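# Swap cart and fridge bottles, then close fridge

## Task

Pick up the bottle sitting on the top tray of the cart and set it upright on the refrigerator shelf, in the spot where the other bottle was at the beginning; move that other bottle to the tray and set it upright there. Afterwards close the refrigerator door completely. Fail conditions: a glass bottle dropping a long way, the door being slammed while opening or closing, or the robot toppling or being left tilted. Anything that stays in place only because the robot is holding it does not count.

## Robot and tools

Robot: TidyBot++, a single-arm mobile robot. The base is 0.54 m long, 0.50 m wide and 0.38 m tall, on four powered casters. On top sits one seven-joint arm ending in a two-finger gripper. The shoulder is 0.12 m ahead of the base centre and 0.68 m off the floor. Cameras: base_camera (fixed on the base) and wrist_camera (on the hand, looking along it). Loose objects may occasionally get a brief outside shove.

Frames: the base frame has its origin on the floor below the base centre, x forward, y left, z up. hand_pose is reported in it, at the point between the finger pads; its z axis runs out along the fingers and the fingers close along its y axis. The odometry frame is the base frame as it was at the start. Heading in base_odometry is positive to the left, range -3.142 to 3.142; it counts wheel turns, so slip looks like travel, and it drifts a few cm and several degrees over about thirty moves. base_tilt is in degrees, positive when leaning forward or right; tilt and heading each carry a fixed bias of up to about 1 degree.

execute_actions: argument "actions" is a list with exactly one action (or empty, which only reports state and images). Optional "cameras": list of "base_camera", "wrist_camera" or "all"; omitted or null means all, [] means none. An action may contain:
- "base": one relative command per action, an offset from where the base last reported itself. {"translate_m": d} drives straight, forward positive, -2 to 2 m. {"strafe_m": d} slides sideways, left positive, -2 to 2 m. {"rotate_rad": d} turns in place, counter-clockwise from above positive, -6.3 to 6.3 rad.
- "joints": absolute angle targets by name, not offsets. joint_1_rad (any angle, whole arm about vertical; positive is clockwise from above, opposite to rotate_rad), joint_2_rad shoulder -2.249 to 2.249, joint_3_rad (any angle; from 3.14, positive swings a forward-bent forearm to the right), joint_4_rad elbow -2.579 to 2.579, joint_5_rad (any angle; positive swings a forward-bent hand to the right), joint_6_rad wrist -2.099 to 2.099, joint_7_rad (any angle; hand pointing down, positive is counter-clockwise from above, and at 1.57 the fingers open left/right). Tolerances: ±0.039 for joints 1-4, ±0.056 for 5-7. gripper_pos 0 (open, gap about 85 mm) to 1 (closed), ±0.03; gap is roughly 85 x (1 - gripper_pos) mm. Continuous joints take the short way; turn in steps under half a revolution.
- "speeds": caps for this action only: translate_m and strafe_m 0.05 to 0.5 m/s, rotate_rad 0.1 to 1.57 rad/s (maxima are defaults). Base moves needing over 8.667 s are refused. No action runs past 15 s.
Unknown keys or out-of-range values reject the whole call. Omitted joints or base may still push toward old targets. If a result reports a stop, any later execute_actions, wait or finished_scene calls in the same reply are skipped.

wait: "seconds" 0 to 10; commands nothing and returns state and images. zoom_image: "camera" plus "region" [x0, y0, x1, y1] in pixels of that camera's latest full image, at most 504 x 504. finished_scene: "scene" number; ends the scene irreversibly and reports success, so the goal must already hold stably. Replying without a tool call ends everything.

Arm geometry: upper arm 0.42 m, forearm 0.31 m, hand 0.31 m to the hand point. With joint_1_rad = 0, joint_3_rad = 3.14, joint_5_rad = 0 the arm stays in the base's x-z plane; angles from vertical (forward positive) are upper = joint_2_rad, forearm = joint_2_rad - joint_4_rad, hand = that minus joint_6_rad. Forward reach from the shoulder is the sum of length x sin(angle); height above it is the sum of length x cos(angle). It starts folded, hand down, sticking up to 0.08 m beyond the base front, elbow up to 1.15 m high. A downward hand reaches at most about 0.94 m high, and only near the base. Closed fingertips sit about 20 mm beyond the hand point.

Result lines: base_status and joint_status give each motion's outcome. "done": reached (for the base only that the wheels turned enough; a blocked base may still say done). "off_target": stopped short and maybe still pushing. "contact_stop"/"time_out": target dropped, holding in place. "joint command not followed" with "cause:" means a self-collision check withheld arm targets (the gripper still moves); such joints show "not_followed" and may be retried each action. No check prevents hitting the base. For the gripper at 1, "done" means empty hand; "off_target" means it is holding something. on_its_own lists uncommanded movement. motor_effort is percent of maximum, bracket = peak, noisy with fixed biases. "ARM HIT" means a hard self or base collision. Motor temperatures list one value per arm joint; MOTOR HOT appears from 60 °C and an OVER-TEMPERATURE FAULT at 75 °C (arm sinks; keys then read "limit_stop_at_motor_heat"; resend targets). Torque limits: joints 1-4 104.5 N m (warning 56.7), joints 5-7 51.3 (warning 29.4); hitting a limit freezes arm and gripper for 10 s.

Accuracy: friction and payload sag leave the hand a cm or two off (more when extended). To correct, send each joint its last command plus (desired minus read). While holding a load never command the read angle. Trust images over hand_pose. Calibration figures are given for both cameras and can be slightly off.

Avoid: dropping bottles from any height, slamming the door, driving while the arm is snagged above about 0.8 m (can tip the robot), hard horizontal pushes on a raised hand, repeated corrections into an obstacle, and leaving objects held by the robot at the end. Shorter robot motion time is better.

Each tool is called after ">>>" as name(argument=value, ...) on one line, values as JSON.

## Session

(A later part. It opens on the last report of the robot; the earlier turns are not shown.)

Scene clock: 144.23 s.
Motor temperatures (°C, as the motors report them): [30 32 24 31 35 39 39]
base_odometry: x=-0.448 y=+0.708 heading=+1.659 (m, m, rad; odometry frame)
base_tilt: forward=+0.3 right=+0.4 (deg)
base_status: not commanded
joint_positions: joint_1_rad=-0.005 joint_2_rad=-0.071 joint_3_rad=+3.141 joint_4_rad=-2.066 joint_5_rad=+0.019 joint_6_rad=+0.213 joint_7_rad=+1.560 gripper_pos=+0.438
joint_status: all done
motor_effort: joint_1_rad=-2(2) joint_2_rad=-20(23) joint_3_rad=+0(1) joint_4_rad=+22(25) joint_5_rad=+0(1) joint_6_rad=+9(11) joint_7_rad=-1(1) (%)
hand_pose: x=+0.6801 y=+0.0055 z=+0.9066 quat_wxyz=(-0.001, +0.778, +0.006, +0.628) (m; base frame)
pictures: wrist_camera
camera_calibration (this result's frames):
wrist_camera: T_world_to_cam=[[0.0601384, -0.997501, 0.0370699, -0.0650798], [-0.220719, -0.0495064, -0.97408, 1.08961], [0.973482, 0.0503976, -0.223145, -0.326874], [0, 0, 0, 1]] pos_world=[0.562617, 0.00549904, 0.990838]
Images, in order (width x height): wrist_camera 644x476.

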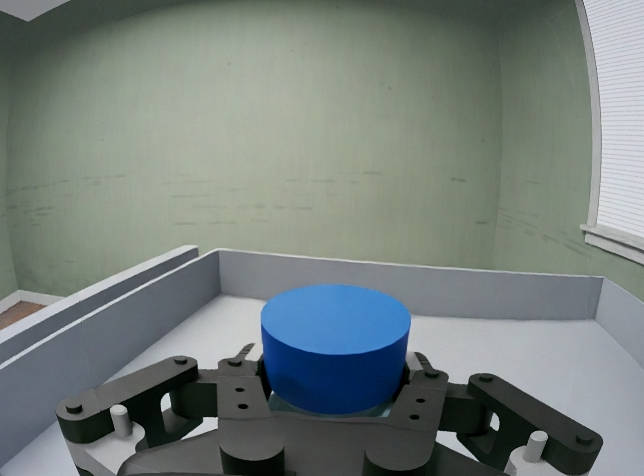

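>>> execute_actions(actions=[{"joints":{"gripper_pos":0}}], cameras=["wrist_camera"])

>>> execute_actions(actions=[{"base":{"translate_m":-0.28},"joints":{"joint_4_rad":-2.0},"speeds":{"translate_m":0.15}}], cameras=["wrist_camera"])

>>> execute_actions(actions=[{"base":{"strafe_m":-0.30},"joints":{"joint_4_rad":-1.95,"joint_6_rad":0.05}}], cameras=["wrist_camera"])

Scene clock: 161.10 s.
Motor temperatures (°C, as the motors report them): [30 32 24 31 35 39 39]
base_odometry: x=-0.448 y=+0.708 heading=+1.659 (m, m, rad; odometry frame)
base_tilt: forward=+0.3 right=+0.4 (deg)
base_status: not commanded
joint_positions: joint_1_rad=-0.005 joint_2_rad=-0.075 joint_3_rad=+3.141 joint_4_rad=-2.066 joint_5_rad=+0.019 joint_6_rad=+0.217 joint_7_rad=+1.560 gripper_pos=+0.000
joint_status: all done
motor_effort: joint_1_rad=-1(2) joint_2_rad=-19(21) joint_3_rad=+1(0) joint_4_rad=+20(22) joint_5_rad=-1(0) joint_6_rad=+8(8) joint_7_rad=-1(1) (%)
hand_pose: x=+0.6793 y=+0.0055 z=+0.9105 quat_wxyz=(-0.001, +0.775, +0.006, +0.632) (m; base frame)
pictures: wrist_camera
camera_calibration (this result's frames):
wrist_camera: T_world_to_cam=[[0.0598782, -0.9975, 0.0375311, -0.0654002], [-0.211955, -0.0494465, -0.976028, 1.08909], [0.975443, 0.0504878, -0.214386, -0.334531], [0, 0, 0, 1]] pos_world=[0.561072, 0.00550503, 0.993721]
Images, in order (width x height): wrist_camera 644x476.

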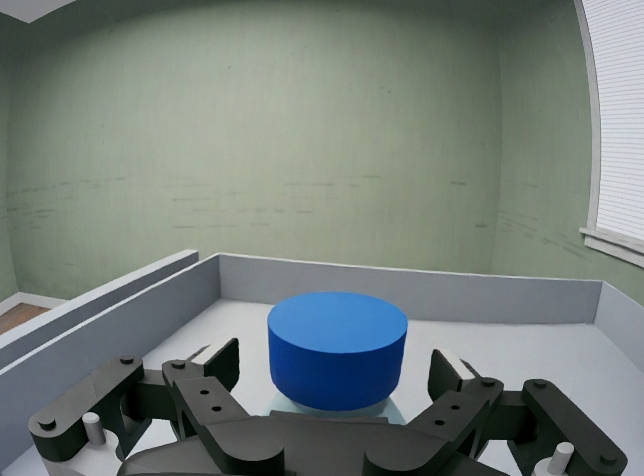

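Scene clock: 163.63 s.
Motor temperatures (°C, as the motors report them): [30 32 24 31 35 40 39]
base_odometry: x=-0.423 y=+0.429 heading=+1.659 (m, m, rad; odometry frame)
base_tilt: forward=+0.2 right=+0.4 (deg)
base_status: done
joint_positions: joint_1_rad=-0.005 joint_2_rad=-0.087 joint_3_rad=+3.141 joint_4_rad=-2.012 joint_5_rad=+0.019 joint_6_rad=+0.220 joint_7_rad=+1.560 gripper_pos=+0.000
joint_status: all done
motor_effort: joint_1_rad=-1(2) joint_2_rad=-19(23) joint_3_rad=+0(1) joint_4_rad=+21(22) joint_5_rad=-1(0) joint_6_rad=+8(8) joint_7_rad=-1(1) (%)
hand_pose: x=+0.6858 y=+0.0056 z=+0.9503 quat_wxyz=(-0.001, +0.753, +0.006, +0.658) (m; base frame)
pictures: wrist_camera
camera_calibration (this result's frames):
wrist_camera: T_world_to_cam=[[0.0572344, -0.997511, 0.0411789, -0.0688788], [-0.144588, -0.0490936, -0.988273, 1.09468], [0.987835, 0.0506092, -0.147038, -0.40483], [0, 0, 0, 1]] pos_world=[0.562125, 0.00552269, 1.02516]
Images, in order (width x height): wrist_camera 644x476.

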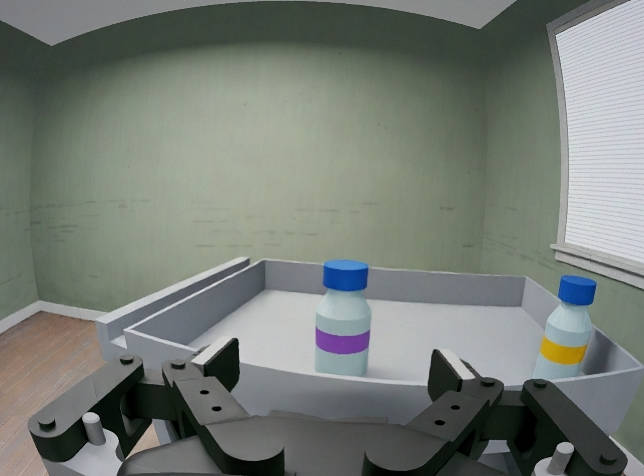

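Scene clock: 165.57 s.
Motor temperatures (°C, as the motors report them): [30 32 24 31 35 39 39]
base_odometry: x=-0.124 y=+0.455 heading=+1.659 (m, m, rad; odometry frame)
base_tilt: forward=+0.3 right=+0.4 (deg)
base_status: done
joint_positions: joint_1_rad=-0.004 joint_2_rad=-0.087 joint_3_rad=+3.143 joint_4_rad=-1.964 joint_5_rad=+0.019 joint_6_rad=+0.075 joint_7_rad=+1.560 gripper_pos=+0.000
joint_status: all done
motor_effort: joint_1_rad=-1(1) joint_2_rad=-19(20) joint_3_rad=+0(4) joint_4_rad=+21(22) joint_5_rad=+0(0) joint_6_rad=+8(8) joint_7_rad=-1(1) (%)
hand_pose: x=+0.6852 y=+0.0034 z=+0.9351 quat_wxyz=(+0.001, +0.784, +0.005, +0.621) (m; base frame)
pictures: wrist_camera
camera_calibration (this result's frames):
wrist_camera: T_world_to_cam=[[0.0561369, -0.997742, 0.0368615, -0.0655923], [-0.239597, -0.0493032, -0.96962, 1.12714], [0.969248, 0.0455995, -0.241824, -0.305072], [0, 0, 0, 1]] pos_world=[0.569433, 0.00403877, 1.02155]
Images, in order (width x height): wrist_camera 644x476.

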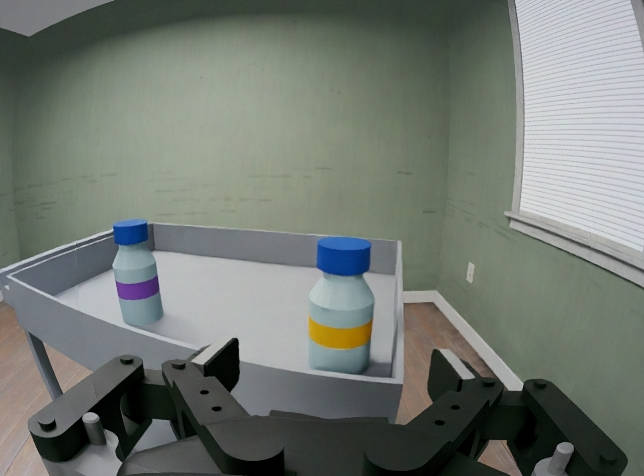

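>>> execute_actions(actions=[{"base":{"translate_m":0.14},"joints":{"joint_4_rad":-2.01,"joint_6_rad":0.12},"speeds":{"translate_m":0.1}}], cameras=["wrist_camera"])

Scene clock: 171.90 s.
Motor temperatures (°C, as the motors report them): [30 32 24 31 35 39 39]
base_odometry: x=-0.136 y=+0.595 heading=+1.658 (m, m, rad; odometry frame)
base_tilt: forward=+0.3 right=+0.4 (deg)
base_status: done
joint_positions: joint_1_rad=-0.004 joint_2_rad=-0.089 joint_3_rad=+3.143 joint_4_rad=-1.999 joint_5_rad=+0.019 joint_6_rad=+0.088 joint_7_rad=+1.560 gripper_pos=+0.000
joint_status: all done
motor_effort: joint_1_rad=-1(2) joint_2_rad=-19(22) joint_3_rad=+0(1) joint_4_rad=+21(22) joint_5_rad=+0(0) joint_6_rad=+8(6) joint_7_rad=-1(1) (%)
hand_pose: x=+0.6796 y=+0.0035 z=+0.9194 quat_wxyz=(+0.001, +0.790, +0.005, +0.613) (m; base frame)
pictures: wrist_camera
camera_calibration (this result's frames):
wrist_camera: T_world_to_cam=[[0.0570864, -0.997729, 0.035735, -0.0642406], [-0.258372, -0.0493382, -0.964785, 1.11887], [0.964357, 0.0458432, -0.260602, -0.282785], [0, 0, 0, 1]] pos_world=[0.565458, 0.00407222, 1.00807]
Images, in order (width x height): wrist_camera 644x476.

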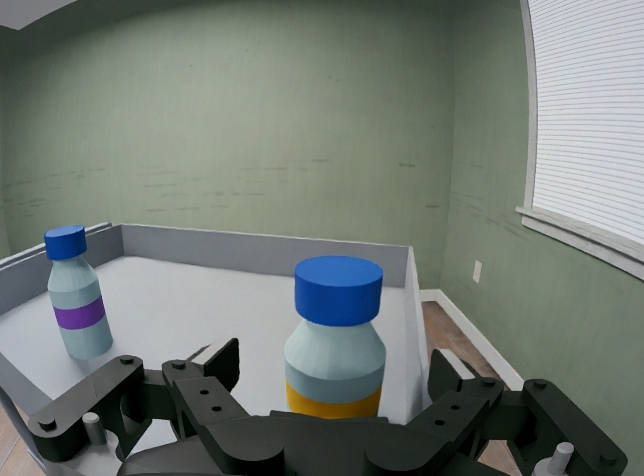

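>>> execute_actions(actions=[{"base":{"translate_m":0.08},"speeds":{"translate_m":0.06}}], cameras=["wrist_camera"])

>>> execute_actions(actions=[{"joints":{"gripper_pos":1}}], cameras=["wrist_camera"])

Scene clock: 177.57 s.
Motor temperatures (°C, as the motors report them): [30 32 24 31 35 40 39]
base_odometry: x=-0.143 y=+0.675 heading=+1.658 (m, m, rad; odometry frame)
base_tilt: forward=+0.3 right=+0.4 (deg)
base_status: done
joint_positions: joint_1_rad=-0.004 joint_2_rad=-0.090 joint_3_rad=+3.143 joint_4_rad=-1.999 joint_5_rad=+0.019 joint_6_rad=+0.088 joint_7_rad=+1.560 gripper_pos=+0.000
joint_status: not commanded
motor_effort: joint_1_rad=-1(2) joint_2_rad=-19(22) joint_3_rad=+0(1) joint_4_rad=+21(21) joint_5_rad=+0(0) joint_6_rad=+8(9) joint_7_rad=-1(1) (%)
hand_pose: x=+0.6794 y=+0.0035 z=+0.9199 quat_wxyz=(+0.001, +0.789, +0.005, +0.614) (m; base frame)
pictures: wrist_camera
camera_calibration (this result's frames):
wrist_camera: T_world_to_cam=[[0.0570498, -0.997729, 0.0358004, -0.064286], [-0.257134, -0.0493329, -0.965116, 1.11887], [0.96469, 0.0458542, -0.259364, -0.283856], [0, 0, 0, 1]] pos_world=[0.565199, 0.00407292, 1.00852]
Images, in order (width x height): wrist_camera 644x476.

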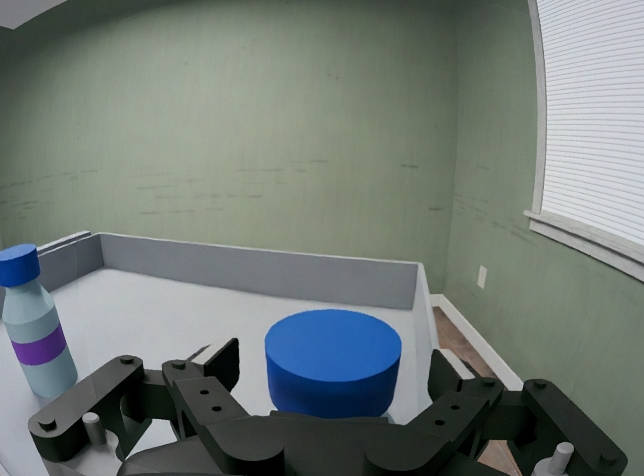

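Scene clock: 178.67 s.
Motor temperatures (°C, as the motors report them): [30 32 24 31 35 40 39]
base_odometry: x=-0.143 y=+0.675 heading=+1.658 (m, m, rad; odometry frame)
base_tilt: forward=+0.3 right=+0.4 (deg)
base_status: not commanded
joint_positions: joint_1_rad=-0.004 joint_2_rad=-0.090 joint_3_rad=+3.143 joint_4_rad=-1.999 joint_5_rad=+0.019 joint_6_rad=+0.089 joint_7_rad=+1.560 gripper_pos=+0.431
joint_status: gripper_pos off_target (ended at +0.431, target +1.000)
motor_effort: joint_1_rad=-1(1) joint_2_rad=-18(19) joint_3_rad=+0(1) joint_4_rad=+21(22) joint_5_rad=-1(0) joint_6_rad=+8(7) joint_7_rad=-2(2) (%)
hand_pose: x=+0.6795 y=+0.0035 z=+0.9202 quat_wxyz=(+0.001, +0.789, +0.005, +0.614) (m; base frame)
pictures: wrist_camera
camera_calibration (this result's frames):
wrist_camera: T_world_to_cam=[[0.0570345, -0.997729, 0.035842, -0.0643217], [-0.256297, -0.0493295, -0.965339, 1.11877], [0.964914, 0.0458714, -0.258528, -0.284774], [0, 0, 0, 1]] pos_world=[0.565189, 0.00407581, 1.00868]
Images, in order (width x height): wrist_camera 644x476.

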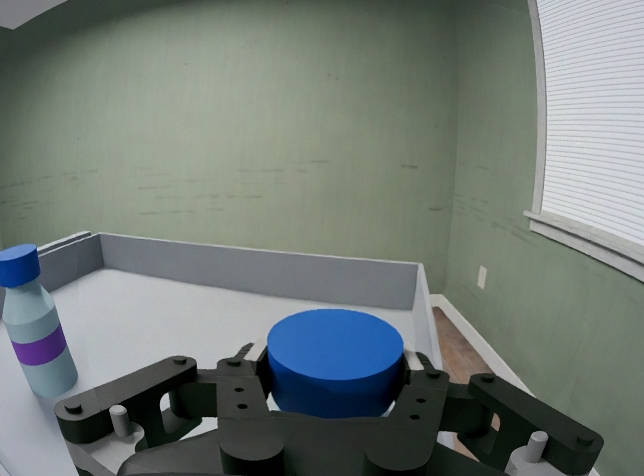

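>>> execute_actions(actions=[{"joints":{"joint_4_rad":-1.5,"joint_6_rad":-0.36}}], cameras=["wrist_camera"])

>>> execute_actions(actions=[{"base":{"translate_m":-0.48},"speeds":{"translate_m":0.3}}], cameras=[])

>>> execute_actions(actions=[{"base":{"rotate_rad":1.572},"speeds":{"rotate_rad":0.8}}], cameras=[])

>>> execute_actions(actions=[{"base":{"translate_m":0.55},"joints":{"joint_1_rad":-0.24,"joint_2_rad":1.85,"joint_4_rad":-0.35,"joint_6_rad":0.47},"speeds":{"translate_m":0.3}}], cameras=[])

>>> execute_actions(actions=[{"base":{"strafe_m":-0.30},"speeds":{"strafe_m":0.25}}])

Scene clock: 189.73 s.
Motor temperatures (°C, as the motors report them): [30 32 24 31 35 40 39]
base_odometry: x=-0.143 y=+0.675 heading=+1.658 (m, m, rad; odometry frame)
base_tilt: forward=+0.3 right=+0.4 (deg)
base_status: not commanded
joint_positions: joint_1_rad=-0.004 joint_2_rad=-0.083 joint_3_rad=+3.143 joint_4_rad=-1.547 joint_5_rad=+0.019 joint_6_rad=-0.355 joint_7_rad=+1.560 gripper_pos=+0.431
joint_status: joint_4_rad off_target (ended at -1.547, target -1.500); the others done
motor_effort: joint_1_rad=-1(1) joint_2_rad=-26(27) joint_3_rad=+0(0) joint_4_rad=+27(28) joint_5_rad=+0(0) joint_6_rad=+13(13) joint_7_rad=-1(2) (%)
hand_pose: x=+0.6983 y=+0.0009 z=+1.0582 quat_wxyz=(+0.004, +0.789, +0.002, +0.614) (m; base frame)
pictures: wrist_camera
camera_calibration (this result's frames):
wrist_camera: T_world_to_cam=[[0.0485901, -0.998139, 0.0368358, -0.0680712], [-0.256527, -0.0481132, -0.965339, 1.25683], [0.965315, 0.0374565, -0.258388, -0.26758], [0, 0, 0, 1]] pos_world=[0.584019, 0.00254834, 1.14664]
Images, in order (width x height): wrist_camera 644x476.

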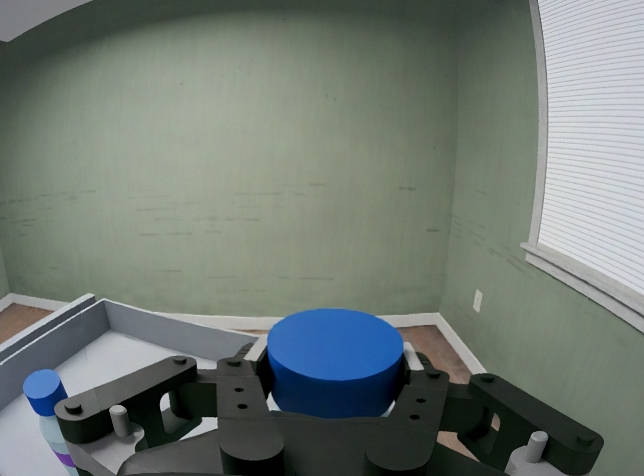

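Scene clock: 192.33 s.
Motor temperatures (°C, as the motors report them): [30 32 24 32 35 40 39]
base_odometry: x=-0.101 y=+0.197 heading=+1.658 (m, m, rad; odometry frame)
base_tilt: forward=+0.3 right=+0.4 (deg)
base_status: done
joint_positions: joint_1_rad=-0.004 joint_2_rad=-0.077 joint_3_rad=+3.142 joint_4_rad=-1.547 joint_5_rad=+0.019 joint_6_rad=-0.359 joint_7_rad=+1.560 gripper_pos=+0.431
joint_status: not commanded
motor_effort: joint_1_rad=-1(2) joint_2_rad=-25(31) joint_3_rad=+1(5) joint_4_rad=+27(28) joint_5_rad=+0(1) joint_6_rad=+12(13) joint_7_rad=-1(1) (%)
hand_pose: x=+0.7006 y=+0.0015 z=+1.0536 quat_wxyz=(+0.003, +0.792, +0.002, +0.610) (m; base frame)
pictures: none
No camera images: the call's "cameras" was empty. Leave "cameras" out to get every camera's image.

Scene clock: 195.13 s.
Motor temperatures (°C, as the motors report them): [30 32 24 32 35 40 39]
base_odometry: x=-0.101 y=+0.197 heading=-3.053 (m, m, rad; odometry frame)
base_tilt: forward=+0.3 right=+0.4 (deg)
base_status: done
joint_positions: joint_1_rad=-0.002 joint_2_rad=-0.077 joint_3_rad=+3.136 joint_4_rad=-1.547 joint_5_rad=+0.019 joint_6_rad=-0.359 joint_7_rad=+1.560 gripper_pos=+0.431
joint_status: not commanded
motor_effort: joint_1_rad=-1(4) joint_2_rad=-26(27) joint_3_rad=+0(3) joint_4_rad=+27(27) joint_5_rad=+0(1) joint_6_rad=+12(12) joint_7_rad=-1(1) (%)
hand_pose: x=+0.7005 y=+0.0038 z=+1.0536 quat_wxyz=(+0.002, +0.792, +0.004, +0.610) (m; base frame)
pictures: none
No camera images: the call's "cameras" was empty. Leave "cameras" out to get every camera's image.

Scene clock: 198.33 s.
Motor temperatures (°C, as the motors report them): [30 32 24 32 35 40 39]
TORQUE WARNING: joint_4_rad reached its warning level (56.7 N m).
base_odometry: x=-0.649 y=+0.148 heading=-3.054 (m, m, rad; odometry frame)
base_tilt: forward=+0.3 right=+0.4 (deg)
base_status: done
joint_positions: joint_1_rad=-0.224 joint_2_rad=+1.883 joint_3_rad=+3.133 joint_4_rad=-0.394 joint_5_rad=+0.018 joint_6_rad=+0.412 joint_7_rad=+1.560 gripper_pos=+0.431
joint_status: joint_4_rad off_target (ended at -0.394, target -0.350); joint_6_rad off_target (ended at +0.412, target +0.470); the others done
motor_effort: joint_1_rad=-1(14) joint_2_rad=-67(75) joint_3_rad=-1(8) joint_4_rad=+23(49) joint_5_rad=+0(0) joint_6_rad=+12(19) joint_7_rad=-1(2) (%)
hand_pose: x=+1.0320 y=+0.2128 z=+0.2582 quat_wxyz=(-0.070, +0.798, +0.091, +0.591) (m; base frame)
pictures: none
No camera images: the call's "cameras" was empty. Leave "cameras" out to get every camera's image.

Scene clock: 200.43 s.
Motor temperatures (°C, as the motors report them): [30 32 24 32 35 40 39]
base_odometry: x=-0.675 y=+0.447 heading=-3.054 (m, m, rad; odometry frame)
base_tilt: forward=+0.3 right=+0.4 (deg)
base_status: done
joint_positions: joint_1_rad=-0.236 joint_2_rad=+1.883 joint_3_rad=+3.133 joint_4_rad=-0.394 joint_5_rad=+0.018 joint_6_rad=+0.412 joint_7_rad=+1.560 gripper_pos=+0.431
joint_status: not commanded
motor_effort: joint_1_rad=-2(3) joint_2_rad=-67(68) joint_3_rad=-1(1) joint_4_rad=+23(23) joint_5_rad=+0(1) joint_6_rad=+11(12) joint_7_rad=-1(1) (%)
hand_pose: x=+1.0294 y=+0.2236 z=+0.2583 quat_wxyz=(-0.074, +0.798, +0.095, +0.591) (m; base frame)
pictures: base_camera, wrist_camera
camera_calibration (this result's frames):
wrist_camera: T_world_to_cam=[[0.289269, -0.957022, 0.0208053, -0.0852015], [-0.283888, -0.106524, -0.952922, 0.6183], [0.914183, 0.269745, -0.302501, -0.790145], [0, 0, 0, 1]] pos_world=[0.922511, 0.197461, 0.351945]
Images, in order (width x height): base_camera 644x364, wrist_camera 644x476.

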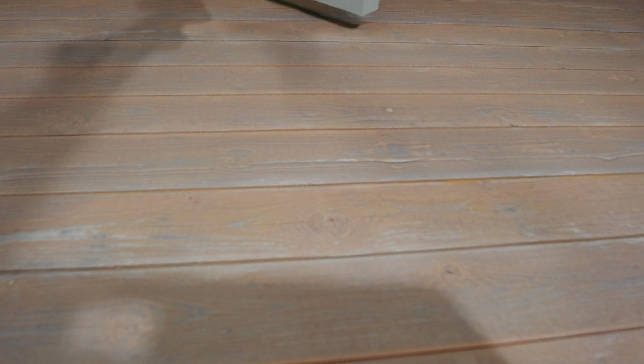

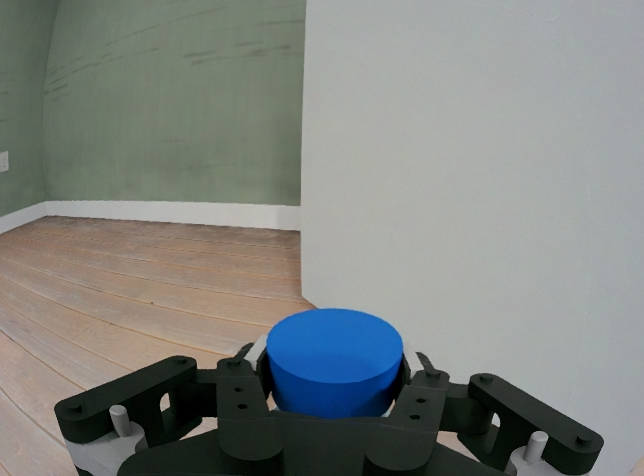

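>>> execute_actions(actions=[{"base":{"translate_m":-0.2},"speeds":{"translate_m":0.2}}], cameras=[])

>>> execute_actions(actions=[{"base":{"strafe_m":-0.22},"joints":{"joint_1_rad":0.05,"joint_2_rad":1.8,"joint_6_rad":0.5},"speeds":{"strafe_m":0.2}}])

Scene clock: 209.20 s.
Motor temperatures (°C, as the motors report them): [30 32 24 32 35 40 39]
base_odometry: x=-0.476 y=+0.465 heading=-3.054 (m, m, rad; odometry frame)
base_tilt: forward=+0.3 right=+0.4 (deg)
base_status: done
joint_positions: joint_1_rad=-0.236 joint_2_rad=+1.884 joint_3_rad=+3.133 joint_4_rad=-0.392 joint_5_rad=+0.018 joint_6_rad=+0.412 joint_7_rad=+1.560 gripper_pos=+0.431
joint_status: not commanded
motor_effort: joint_1_rad=-1(3) joint_2_rad=-67(69) joint_3_rad=-1(1) joint_4_rad=+22(24) joint_5_rad=+0(0) joint_6_rad=+11(12) joint_7_rad=-1(1) (%)
hand_pose: x=+1.0297 y=+0.2237 z=+0.2586 quat_wxyz=(-0.074, +0.797, +0.095, +0.592) (m; base frame)
pictures: none
No camera images: the call's "cameras" was empty. Leave "cameras" out to get every camera's image.

Scene clock: 211.27 s.
Motor temperatures (°C, as the motors report them): [30 33 24 32 35 40 39]
base_odometry: x=-0.495 y=+0.684 heading=-3.054 (m, m, rad; odometry frame)
base_tilt: forward=+0.3 right=+0.4 (deg)
base_status: done
joint_positions: joint_1_rad=+0.064 joint_2_rad=+1.868 joint_3_rad=+3.134 joint_4_rad=-0.392 joint_5_rad=+0.017 joint_6_rad=+0.441 joint_7_rad=+1.560 gripper_pos=+0.431
joint_status: joint_2_rad off_target (ended at +1.868, target +1.800); joint_6_rad off_target (ended at +0.441, target +0.500); the others done
motor_effort: joint_1_rad=-2(12) joint_2_rad=-68(68) joint_3_rad=-1(2) joint_4_rad=+22(23) joint_5_rad=+0(0) joint_6_rad=+11(13) joint_7_rad=-1(1) (%)
hand_pose: x=+1.0641 y=-0.0564 z=+0.2824 quat_wxyz=(+0.016, +0.789, -0.024, +0.614) (m; base frame)
pictures: base_camera, wrist_camera
camera_calibration (this result's frames):
wrist_camera: T_world_to_cam=[[-0.00774728, -0.999682, 0.0240165, -0.0510235], [-0.258254, -0.0212022, -0.965844, 0.602516], [0.966046, -0.013685, -0.258007, -0.822715], [0, 0, 0, 1]] pos_world=[0.949988, -0.0494915, 0.370895]
Images, in order (width x height): base_camera 644x364, wrist_camera 644x476.

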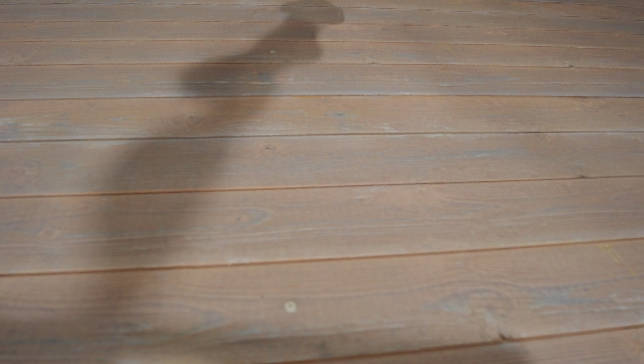

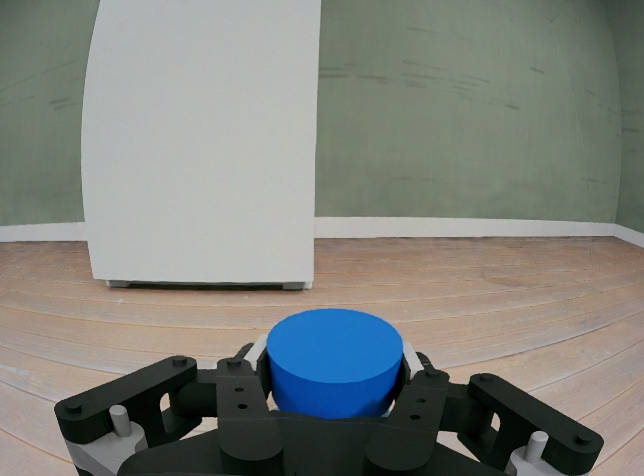

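>>> execute_actions(actions=[{"joints":{"joint_1_rad":0.45,"joint_2_rad":2.07,"joint_4_rad":-0.36,"joint_6_rad":0.75}}], cameras=[])

>>> execute_actions(actions=[{"joints":{"joint_2_rad":2.12,"joint_6_rad":0.79}}])

Scene clock: 228.17 s.
Motor temperatures (°C, as the motors report them): [30 34 24 32 35 40 39]
base_odometry: x=-0.495 y=+0.684 heading=-3.054 (m, m, rad; odometry frame)
base_tilt: forward=+0.3 right=+0.4 (deg)
base_status: not commanded
joint_positions: joint_1_rad=+0.450 joint_2_rad=+2.117 joint_3_rad=+3.134 joint_4_rad=-0.388 joint_5_rad=+0.013 joint_6_rad=+0.691 joint_7_rad=+1.560 gripper_pos=+0.431
joint_status: joint_2_rad off_target (ended at +2.117, target +2.070); joint_6_rad off_target (ended at +0.691, target +0.750); the others done
motor_effort: joint_1_rad=-2(10) joint_2_rad=-59(69) joint_3_rad=-1(2) joint_4_rad=+20(24) joint_5_rad=+0(1) joint_6_rad=+11(13) joint_7_rad=-1(1) (%)
hand_pose: x=+0.8848 y=-0.3655 z=+0.1354 quat_wxyz=(+0.133, +0.768, -0.177, +0.602) (m; base frame)
pictures: none
No camera images: the call's "cameras" was empty. Leave "cameras" out to get every camera's image.

Scene clock: 229.00 s.
Motor temperatures (°C, as the motors report them): [30 34 24 32 35 40 39]
base_odometry: x=-0.495 y=+0.684 heading=-3.054 (m, m, rad; odometry frame)
base_tilt: forward=+0.3 right=+0.5 (deg)
base_status: not commanded
joint_positions: joint_1_rad=+0.450 joint_2_rad=+2.141 joint_3_rad=+3.134 joint_4_rad=-0.388 joint_5_rad=+0.013 joint_6_rad=+0.735 joint_7_rad=+1.560 gripper_pos=+0.431
joint_status: all done
motor_effort: joint_1_rad=-1(1) joint_2_rad=-58(60) joint_3_rad=-1(1) joint_4_rad=+19(20) joint_5_rad=+0(0) joint_6_rad=+12(12) joint_7_rad=-1(1) (%)
hand_pose: x=+0.8756 y=-0.3610 z=+0.1282 quat_wxyz=(+0.134, +0.762, -0.176, +0.609) (m; base frame)
pictures: base_camera, wrist_camera
camera_calibration (this result's frames):
wrist_camera: T_world_to_cam=[[-0.385842, -0.922344, 0.0202099, 0.00619898], [-0.223657, 0.0722641, -0.971985, 0.402729], [0.895044, -0.379552, -0.234171, -0.757602], [0, 0, 0, 1]] pos_world=[0.770552, -0.310935, 0.213913]
Images, in order (width x height): base_camera 644x364, wrist_camera 644x476.

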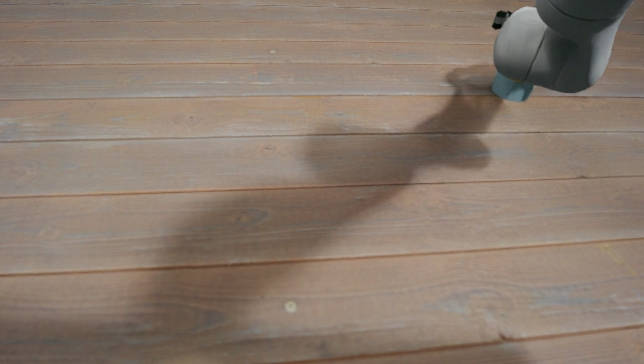

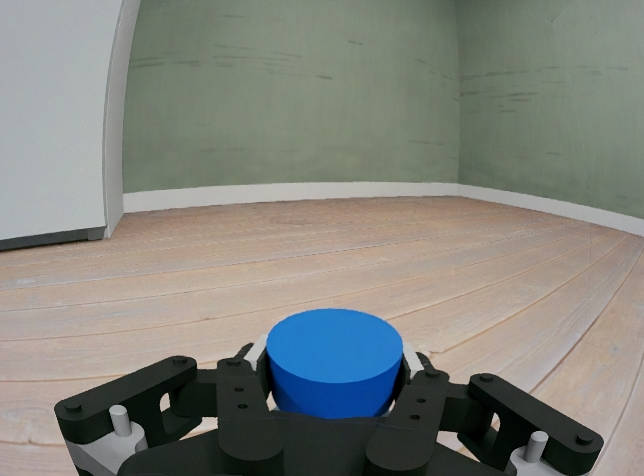

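>>> execute_actions(actions=[{"joints":{"joint_2_rad":2.16}}], cameras=[])

>>> execute_actions(actions=[{"joints":{"gripper_pos":0}}], cameras=["wrist_camera"])

>>> execute_actions(actions=[{"joints":{"joint_2_rad":1.95}}], cameras=[])

>>> execute_actions(actions=[{"joints":{"joint_1_rad":0,"joint_2_rad":0.3,"joint_4_rad":-1.4,"joint_6_rad":0.15},"base":{"strafe_m":0.08}}], cameras=[])

>>> execute_actions(actions=[{"base":{"translate_m":0.55}}])

Scene clock: 237.77 s.
Motor temperatures (°C, as the motors report them): [30 34 24 32 35 40 39]
base_odometry: x=-0.495 y=+0.684 heading=-3.054 (m, m, rad; odometry frame)
base_tilt: forward=+0.3 right=+0.5 (deg)
base_status: not commanded
joint_positions: joint_1_rad=+0.450 joint_2_rad=+2.149 joint_3_rad=+3.134 joint_4_rad=-0.383 joint_5_rad=+0.013 joint_6_rad=+0.747 joint_7_rad=+1.560 gripper_pos=+0.431
joint_status: all done
motor_effort: joint_1_rad=-1(1) joint_2_rad=-53(58) joint_3_rad=-1(0) joint_4_rad=+16(19) joint_5_rad=-1(0) joint_6_rad=+10(12) joint_7_rad=-1(1) (%)
hand_pose: x=+0.8742 y=-0.3603 z=+0.1282 quat_wxyz=(+0.135, +0.759, -0.175, +0.613) (m; base frame)
pictures: none
No camera images: the call's "cameras" was empty. Leave "cameras" out to get every camera's image.

Scene clock: 238.87 s.
Motor temperatures (°C, as the motors report them): [30 34 24 32 35 40 39]
base_odometry: x=-0.495 y=+0.684 heading=-3.054 (m, m, rad; odometry frame)
base_tilt: forward=+0.3 right=+0.5 (deg)
base_status: not commanded
joint_positions: joint_1_rad=+0.450 joint_2_rad=+2.149 joint_3_rad=+3.134 joint_4_rad=-0.378 joint_5_rad=+0.013 joint_6_rad=+0.758 joint_7_rad=+1.560 gripper_pos=+0.000
joint_status: all done
motor_effort: joint_1_rad=-1(1) joint_2_rad=-50(53) joint_3_rad=-1(0) joint_4_rad=+15(16) joint_5_rad=+0(0) joint_6_rad=+8(9) joint_7_rad=-1(1) (%)
hand_pose: x=+0.8761 y=-0.3613 z=+0.1338 quat_wxyz=(+0.136, +0.754, -0.174, +0.619) (m; base frame)
pictures: wrist_camera
camera_calibration (this result's frames):
wrist_camera: T_world_to_cam=[[-0.386342, -0.922106, 0.0214508, 0.00639474], [-0.201419, 0.061649, -0.977563, 0.38565], [0.900095, -0.381994, -0.209547, -0.765448], [0, 0, 0, 1]] pos_world=[0.769123, -0.310275, 0.216462]
Images, in order (width x height): wrist_camera 644x476.

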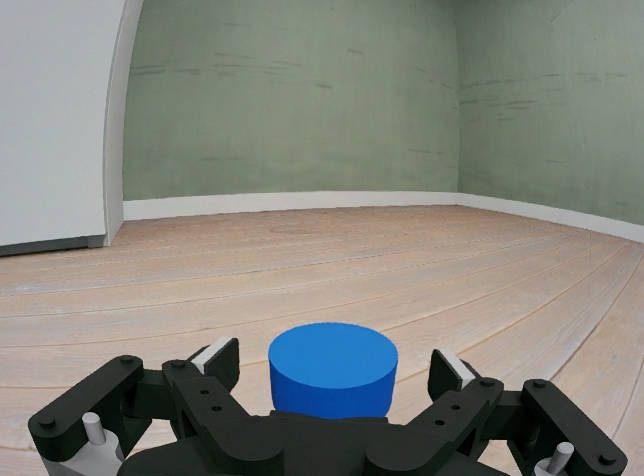

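Scene clock: 240.47 s.
Motor temperatures (°C, as the motors report them): [30 34 24 32 35 40 39]
base_odometry: x=-0.495 y=+0.684 heading=-3.054 (m, m, rad; odometry frame)
base_tilt: forward=+0.3 right=+0.5 (deg)
base_status: not commanded
joint_positions: joint_1_rad=+0.450 joint_2_rad=+1.944 joint_3_rad=+3.134 joint_4_rad=-0.362 joint_5_rad=+0.013 joint_6_rad=+0.765 joint_7_rad=+1.560 gripper_pos=+0.000
joint_status: all done
motor_effort: joint_1_rad=-1(1) joint_2_rad=-57(59) joint_3_rad=+0(1) joint_4_rad=+18(18) joint_5_rad=+0(0) joint_6_rad=+8(8) joint_7_rad=-1(1) (%)
hand_pose: x=+0.9639 y=-0.4037 z=+0.3274 quat_wxyz=(+0.155, +0.679, -0.156, +0.701) (m; base frame)
pictures: none
No camera images: the call's "cameras" was empty. Leave "cameras" out to get every camera's image.

Scene clock: 243.33 s.
Motor temperatures (°C, as the motors report them): [30 34 24 32 35 40 39]
base_odometry: x=-0.488 y=+0.604 heading=-3.054 (m, m, rad; odometry frame)
base_tilt: forward=+0.3 right=+0.4 (deg)
base_status: done
joint_positions: joint_1_rad=+0.018 joint_2_rad=+0.316 joint_3_rad=+3.134 joint_4_rad=-1.379 joint_5_rad=+0.013 joint_6_rad=+0.183 joint_7_rad=+1.560 gripper_pos=+0.000
joint_status: all done
motor_effort: joint_1_rad=-1(6) joint_2_rad=-36(65) joint_3_rad=+0(1) joint_4_rad=+22(21) joint_5_rad=+0(0) joint_6_rad=+8(8) joint_7_rad=-1(1) (%)
hand_pose: x=+0.8721 y=-0.0074 z=+1.0618 quat_wxyz=(+0.003, +0.686, -0.003, +0.728) (m; base frame)
pictures: none
No camera images: the call's "cameras" was empty. Leave "cameras" out to get every camera's image.

Scene clock: 245.80 s.
Motor temperatures (°C, as the motors report them): [30 34 24 32 35 40 39]
base_odometry: x=-1.036 y=+0.556 heading=-3.054 (m, m, rad; odometry frame)
base_tilt: forward=+0.3 right=+0.4 (deg)
base_status: done
joint_positions: joint_1_rad=+0.018 joint_2_rad=+0.312 joint_3_rad=+3.134 joint_4_rad=-1.382 joint_5_rad=+0.013 joint_6_rad=+0.180 joint_7_rad=+1.560 gripper_pos=+0.000
joint_status: not commanded
motor_effort: joint_1_rad=-1(2) joint_2_rad=-37(40) joint_3_rad=+0(0) joint_4_rad=+22(23) joint_5_rad=+0(0) joint_6_rad=+8(9) joint_7_rad=-1(1) (%)
hand_pose: x=+0.8708 y=-0.0072 z=+1.0612 quat_wxyz=(+0.003, +0.687, -0.003, +0.727) (m; base frame)
pictures: base_camera, wrist_camera
camera_calibration (this result's frames):
wrist_camera: T_world_to_cam=[[0.03057, -0.998662, 0.0417128, -0.0741664], [0.0448888, -0.0403185, -0.998178, 1.07606], [0.998524, 0.0323868, 0.0435961, -0.78244], [0, 0, 0, 1]] pos_world=[0.735249, -0.00534115, 1.11131]
Images, in order (width x height): base_camera 644x364, wrist_camera 644x476.

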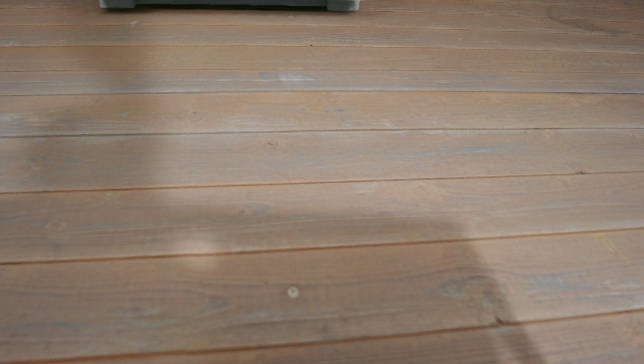

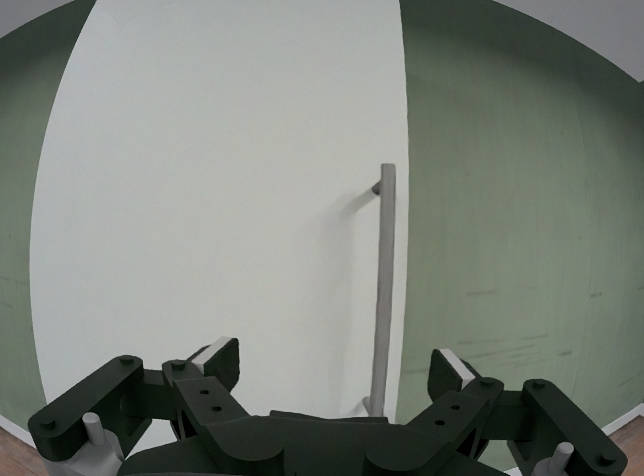

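>>> execute_actions(actions=[{"base":{"strafe_m":-0.045}}], cameras=[])

>>> execute_actions(actions=[{"base":{"translate_m":0.15},"speeds":{"translate_m":0.1}}])

Scene clock: 252.83 s.
Motor temperatures (°C, as the motors report them): [30 34 24 32 35 40 39]
base_odometry: x=-1.041 y=+0.601 heading=-3.054 (m, m, rad; odometry frame)
base_tilt: forward=+0.3 right=+0.4 (deg)
base_status: done
joint_positions: joint_1_rad=+0.009 joint_2_rad=+0.312 joint_3_rad=+3.140 joint_4_rad=-1.382 joint_5_rad=+0.013 joint_6_rad=+0.180 joint_7_rad=+1.560 gripper_pos=+0.000
joint_status: not commanded
motor_effort: joint_1_rad=-1(4) joint_2_rad=-36(38) joint_3_rad=+0(2) joint_4_rad=+22(22) joint_5_rad=+0(1) joint_6_rad=+8(8) joint_7_rad=-1(1) (%)
hand_pose: x=+0.8709 y=-0.0034 z=+1.0611 quat_wxyz=(+0.002, +0.687, -0.001, +0.727) (m; base frame)
pictures: none
No camera images: the call's "cameras" was empty. Leave "cameras" out to get every camera's image.

Scene clock: 254.90 s.
Motor temperatures (°C, as the motors report them): [30 34 24 32 35 40 39]
base_odometry: x=-1.190 y=+0.588 heading=-3.055 (m, m, rad; odometry frame)
base_tilt: forward=+0.3 right=+0.4 (deg)
base_status: done
joint_positions: joint_1_rad=+0.009 joint_2_rad=+0.310 joint_3_rad=+3.140 joint_4_rad=-1.383 joint_5_rad=+0.013 joint_6_rad=+0.179 joint_7_rad=+1.560 gripper_pos=+0.000
joint_status: not commanded
motor_effort: joint_1_rad=-1(0) joint_2_rad=-36(40) joint_3_rad=+0(1) joint_4_rad=+22(23) joint_5_rad=+0(1) joint_6_rad=+8(8) joint_7_rad=-1(1) (%)
hand_pose: x=+0.8700 y=-0.0034 z=+1.0623 quat_wxyz=(+0.002, +0.686, -0.001, +0.727) (m; base frame)
pictures: base_camera, wrist_camera
camera_calibration (this result's frames):
wrist_camera: T_world_to_cam=[[0.0347627, -0.998452, 0.0434143, -0.0758174], [0.0459243, -0.0417987, -0.99807, 1.07626], [0.99834, 0.0366894, 0.0444002, -0.78247], [0, 0, 0, 1]] pos_world=[0.73438, -0.00200532, 1.11222]
Images, in order (width x height): base_camera 644x364, wrist_camera 644x476.

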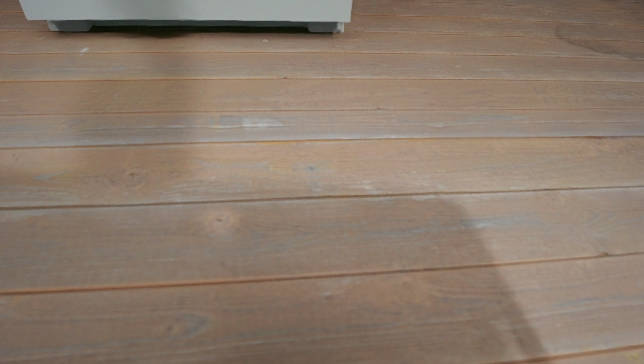

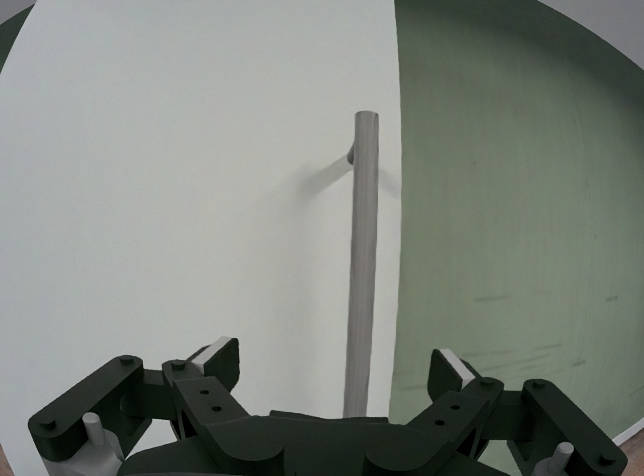

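>>> execute_actions(actions=[{"base":{"translate_m":0.085},"speeds":{"translate_m":0.06}}], cameras=["wrist_camera"])

>>> execute_actions(actions=[{"joints":{"gripper_pos":1}}], cameras=[])

>>> execute_actions(actions=[{"base":{"translate_m":-0.15},"speeds":{"translate_m":0.05}}])

Scene clock: 264.93 s.
Motor temperatures (°C, as the motors report them): [30 34 24 32 35 40 39]
base_odometry: x=-1.275 y=+0.581 heading=-3.055 (m, m, rad; odometry frame)
base_tilt: forward=+0.3 right=+0.4 (deg)
base_status: done
joint_positions: joint_1_rad=+0.009 joint_2_rad=+0.309 joint_3_rad=+3.140 joint_4_rad=-1.383 joint_5_rad=+0.013 joint_6_rad=+0.179 joint_7_rad=+1.560 gripper_pos=+0.000
joint_status: not commanded
motor_effort: joint_1_rad=-1(3) joint_2_rad=-36(40) joint_3_rad=+0(1) joint_4_rad=+22(22) joint_5_rad=-1(1) joint_6_rad=+8(8) joint_7_rad=-1(1) (%)
hand_pose: x=+0.8696 y=-0.0034 z=+1.0629 quat_wxyz=(+0.002, +0.686, -0.001, +0.727) (m; base frame)
pictures: wrist_camera
camera_calibration (this result's frames):
wrist_camera: T_world_to_cam=[[0.0347282, -0.998452, 0.043448, -0.0758341], [0.046685, -0.0418061, -0.998034, 1.07623], [0.998306, 0.0366883, 0.0451609, -0.782869], [0, 0, 0, 1]] pos_world=[0.733932, -0.0020016, 1.11276]
Images, in order (width x height): wrist_camera 644x476.

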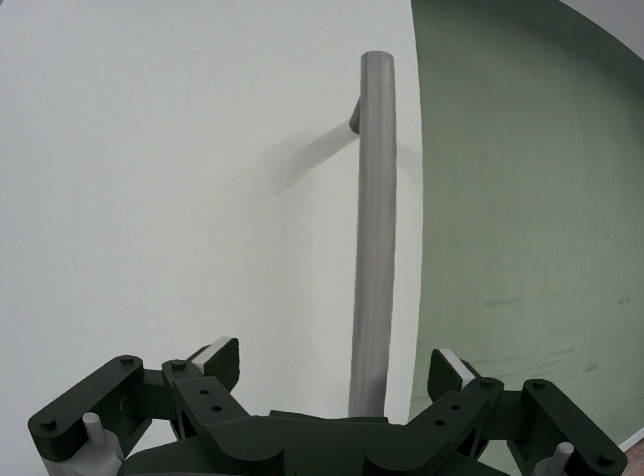

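Scene clock: 266.03 s.
Motor temperatures (°C, as the motors report them): [30 34 24 32 35 40 39]
base_odometry: x=-1.275 y=+0.581 heading=-3.055 (m, m, rad; odometry frame)
base_tilt: forward=+0.3 right=+0.4 (deg)
base_status: not commanded
joint_positions: joint_1_rad=+0.008 joint_2_rad=+0.304 joint_3_rad=+3.145 joint_4_rad=-1.387 joint_5_rad=+0.013 joint_6_rad=+0.178 joint_7_rad=+1.560 gripper_pos=+0.999
joint_status: all done
motor_effort: joint_1_rad=-1(9) joint_2_rad=-36(37) joint_3_rad=+0(6) joint_4_rad=+22(24) joint_5_rad=-1(0) joint_6_rad=+7(10) joint_7_rad=-1(1) (%)
hand_pose: x=+0.8678 y=-0.0055 z=+1.0640 quat_wxyz=(+0.004, +0.686, -0.002, +0.728) (m; base frame)
pictures: none
No camera images: the call's "cameras" was empty. Leave "cameras" out to get every camera's image.

Scene clock: 269.53 s.
Motor temperatures (°C, as the motors report them): [30 34 24 32 35 40 39]
base_odometry: x=-1.125 y=+0.594 heading=-3.055 (m, m, rad; odometry frame)
base_tilt: forward=+0.3 right=+0.4 (deg)
base_status: done
joint_positions: joint_1_rad=+0.008 joint_2_rad=+0.304 joint_3_rad=+3.145 joint_4_rad=-1.387 joint_5_rad=+0.013 joint_6_rad=+0.178 joint_7_rad=+1.560 gripper_pos=+0.999
joint_status: not commanded
motor_effort: joint_1_rad=-1(3) joint_2_rad=-36(40) joint_3_rad=+0(1) joint_4_rad=+22(23) joint_5_rad=+0(0) joint_6_rad=+10(9) joint_7_rad=-1(1) (%)
hand_pose: x=+0.8677 y=-0.0055 z=+1.0641 quat_wxyz=(+0.004, +0.686, -0.002, +0.728) (m; base frame)
pictures: base_camera, wrist_camera
camera_calibration (this result's frames):
wrist_camera: T_world_to_cam=[[0.0311652, -0.998505, 0.0449084, -0.0763669], [0.0470435, -0.0434151, -0.997949, 1.07702], [0.998407, 0.0332139, 0.0456201, -0.781545], [0, 0, 0, 1]] pos_world=[0.732013, -0.00353553, 1.1139]
Images, in order (width x height): base_camera 644x364, wrist_camera 644x476.

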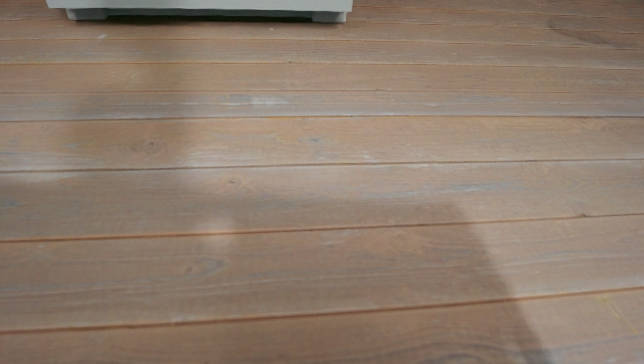

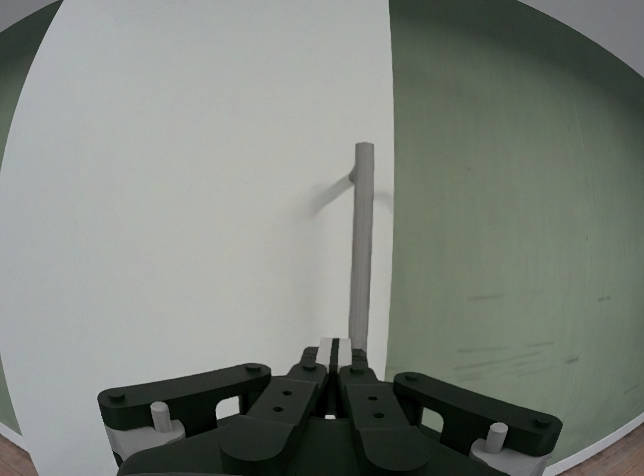

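Short; go deeper.

>>> execute_actions(actions=[{"base":{"strafe_m":-0.015},"joints":{"gripper_pos":0}}], cameras=[])

>>> execute_actions(actions=[{"base":{"translate_m":0.185},"speeds":{"translate_m":0.08}}], cameras=["wrist_camera"])

>>> execute_actions(actions=[{"joints":{"gripper_pos":1}}], cameras=["wrist_camera"])

Scene clock: 276.37 s.
Motor temperatures (°C, as the motors report them): [30 34 24 32 35 40 39]
base_odometry: x=-1.126 y=+0.609 heading=-3.055 (m, m, rad; odometry frame)
base_tilt: forward=+0.3 right=+0.4 (deg)
base_status: done
joint_positions: joint_1_rad=+0.007 joint_2_rad=+0.304 joint_3_rad=+3.144 joint_4_rad=-1.387 joint_5_rad=+0.013 joint_6_rad=+0.178 joint_7_rad=+1.560 gripper_pos=+0.000
joint_status: all done
motor_effort: joint_1_rad=-1(3) joint_2_rad=-36(38) joint_3_rad=+0(2) joint_4_rad=+22(22) joint_5_rad=+0(1) joint_6_rad=+8(8) joint_7_rad=-1(1) (%)
hand_pose: x=+0.8677 y=-0.0047 z=+1.0641 quat_wxyz=(+0.003, +0.686, -0.002, +0.728) (m; base frame)
pictures: none
No camera images: the call's "cameras" was empty. Leave "cameras" out to get every camera's image.

Scene clock: 279.23 s.
Motor temperatures (°C, as the motors report them): [30 34 24 32 35 40 39]
base_odometry: x=-1.311 y=+0.594 heading=-3.055 (m, m, rad; odometry frame)
base_tilt: forward=+0.3 right=+0.4 (deg)
base_status: done
joint_positions: joint_1_rad=+0.007 joint_2_rad=+0.303 joint_3_rad=+3.144 joint_4_rad=-1.387 joint_5_rad=+0.013 joint_6_rad=+0.178 joint_7_rad=+1.560 gripper_pos=+0.000
joint_status: not commanded
motor_effort: joint_1_rad=-1(0) joint_2_rad=-36(40) joint_3_rad=+0(1) joint_4_rad=+22(23) joint_5_rad=-1(0) joint_6_rad=+8(9) joint_7_rad=-1(1) (%)
hand_pose: x=+0.8676 y=-0.0047 z=+1.0643 quat_wxyz=(+0.003, +0.686, -0.002, +0.728) (m; base frame)
pictures: wrist_camera
camera_calibration (this result's frames):
wrist_camera: T_world_to_cam=[[0.0321557, -0.998476, 0.0448541, -0.0764466], [0.0471739, -0.0433111, -0.997947, 1.07709], [0.998369, 0.0342056, 0.0457093, -0.781512], [0, 0, 0, 1]] pos_world=[0.731884, -0.00294793, 1.11403]
Images, in order (width x height): wrist_camera 644x476.

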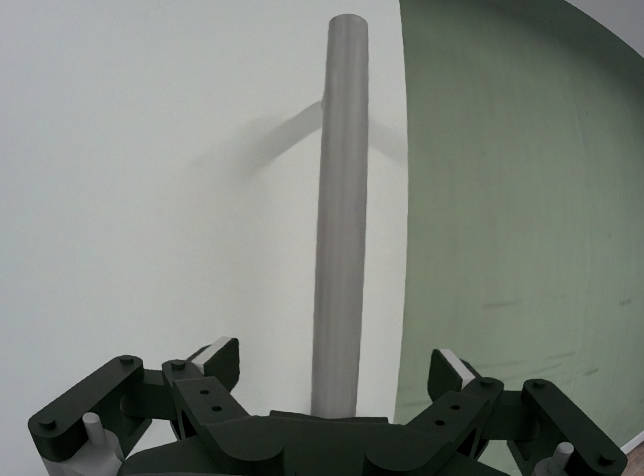

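Scene clock: 280.33 s.
Motor temperatures (°C, as the motors report them): [30 34 24 32 35 40 39]
base_odometry: x=-1.311 y=+0.594 heading=-3.055 (m, m, rad; odometry frame)
base_tilt: forward=+0.3 right=+0.4 (deg)
base_status: not commanded
joint_positions: joint_1_rad=+0.007 joint_2_rad=+0.303 joint_3_rad=+3.145 joint_4_rad=-1.387 joint_5_rad=+0.013 joint_6_rad=+0.178 joint_7_rad=+1.560 gripper_pos=+0.819
joint_status: gripper_pos off_target (ended at +0.819, target +1.000)
motor_effort: joint_1_rad=-2(4) joint_2_rad=-35(36) joint_3_rad=+0(3) joint_4_rad=+23(24) joint_5_rad=-1(1) joint_6_rad=+9(9) joint_7_rad=-2(2) (%)
hand_pose: x=+0.8674 y=-0.0054 z=+1.0642 quat_wxyz=(+0.004, +0.686, -0.002, +0.727) (m; base frame)
pictures: wrist_camera
camera_calibration (this result's frames):
wrist_camera: T_world_to_cam=[[0.0312516, -0.998498, 0.0450053, -0.0764341], [0.0467321, -0.0435184, -0.997959, 1.07742], [0.998418, 0.0332911, 0.0453019, -0.78094], [0, 0, 0, 1]] pos_world=[0.731743, -0.00343337, 1.11404]
Images, in order (width x height): wrist_camera 644x476.

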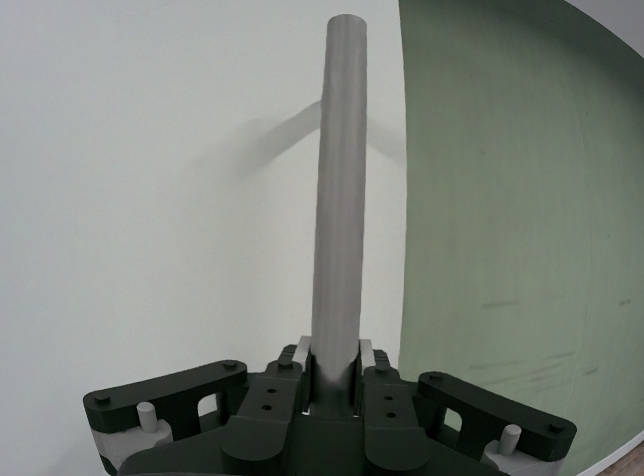

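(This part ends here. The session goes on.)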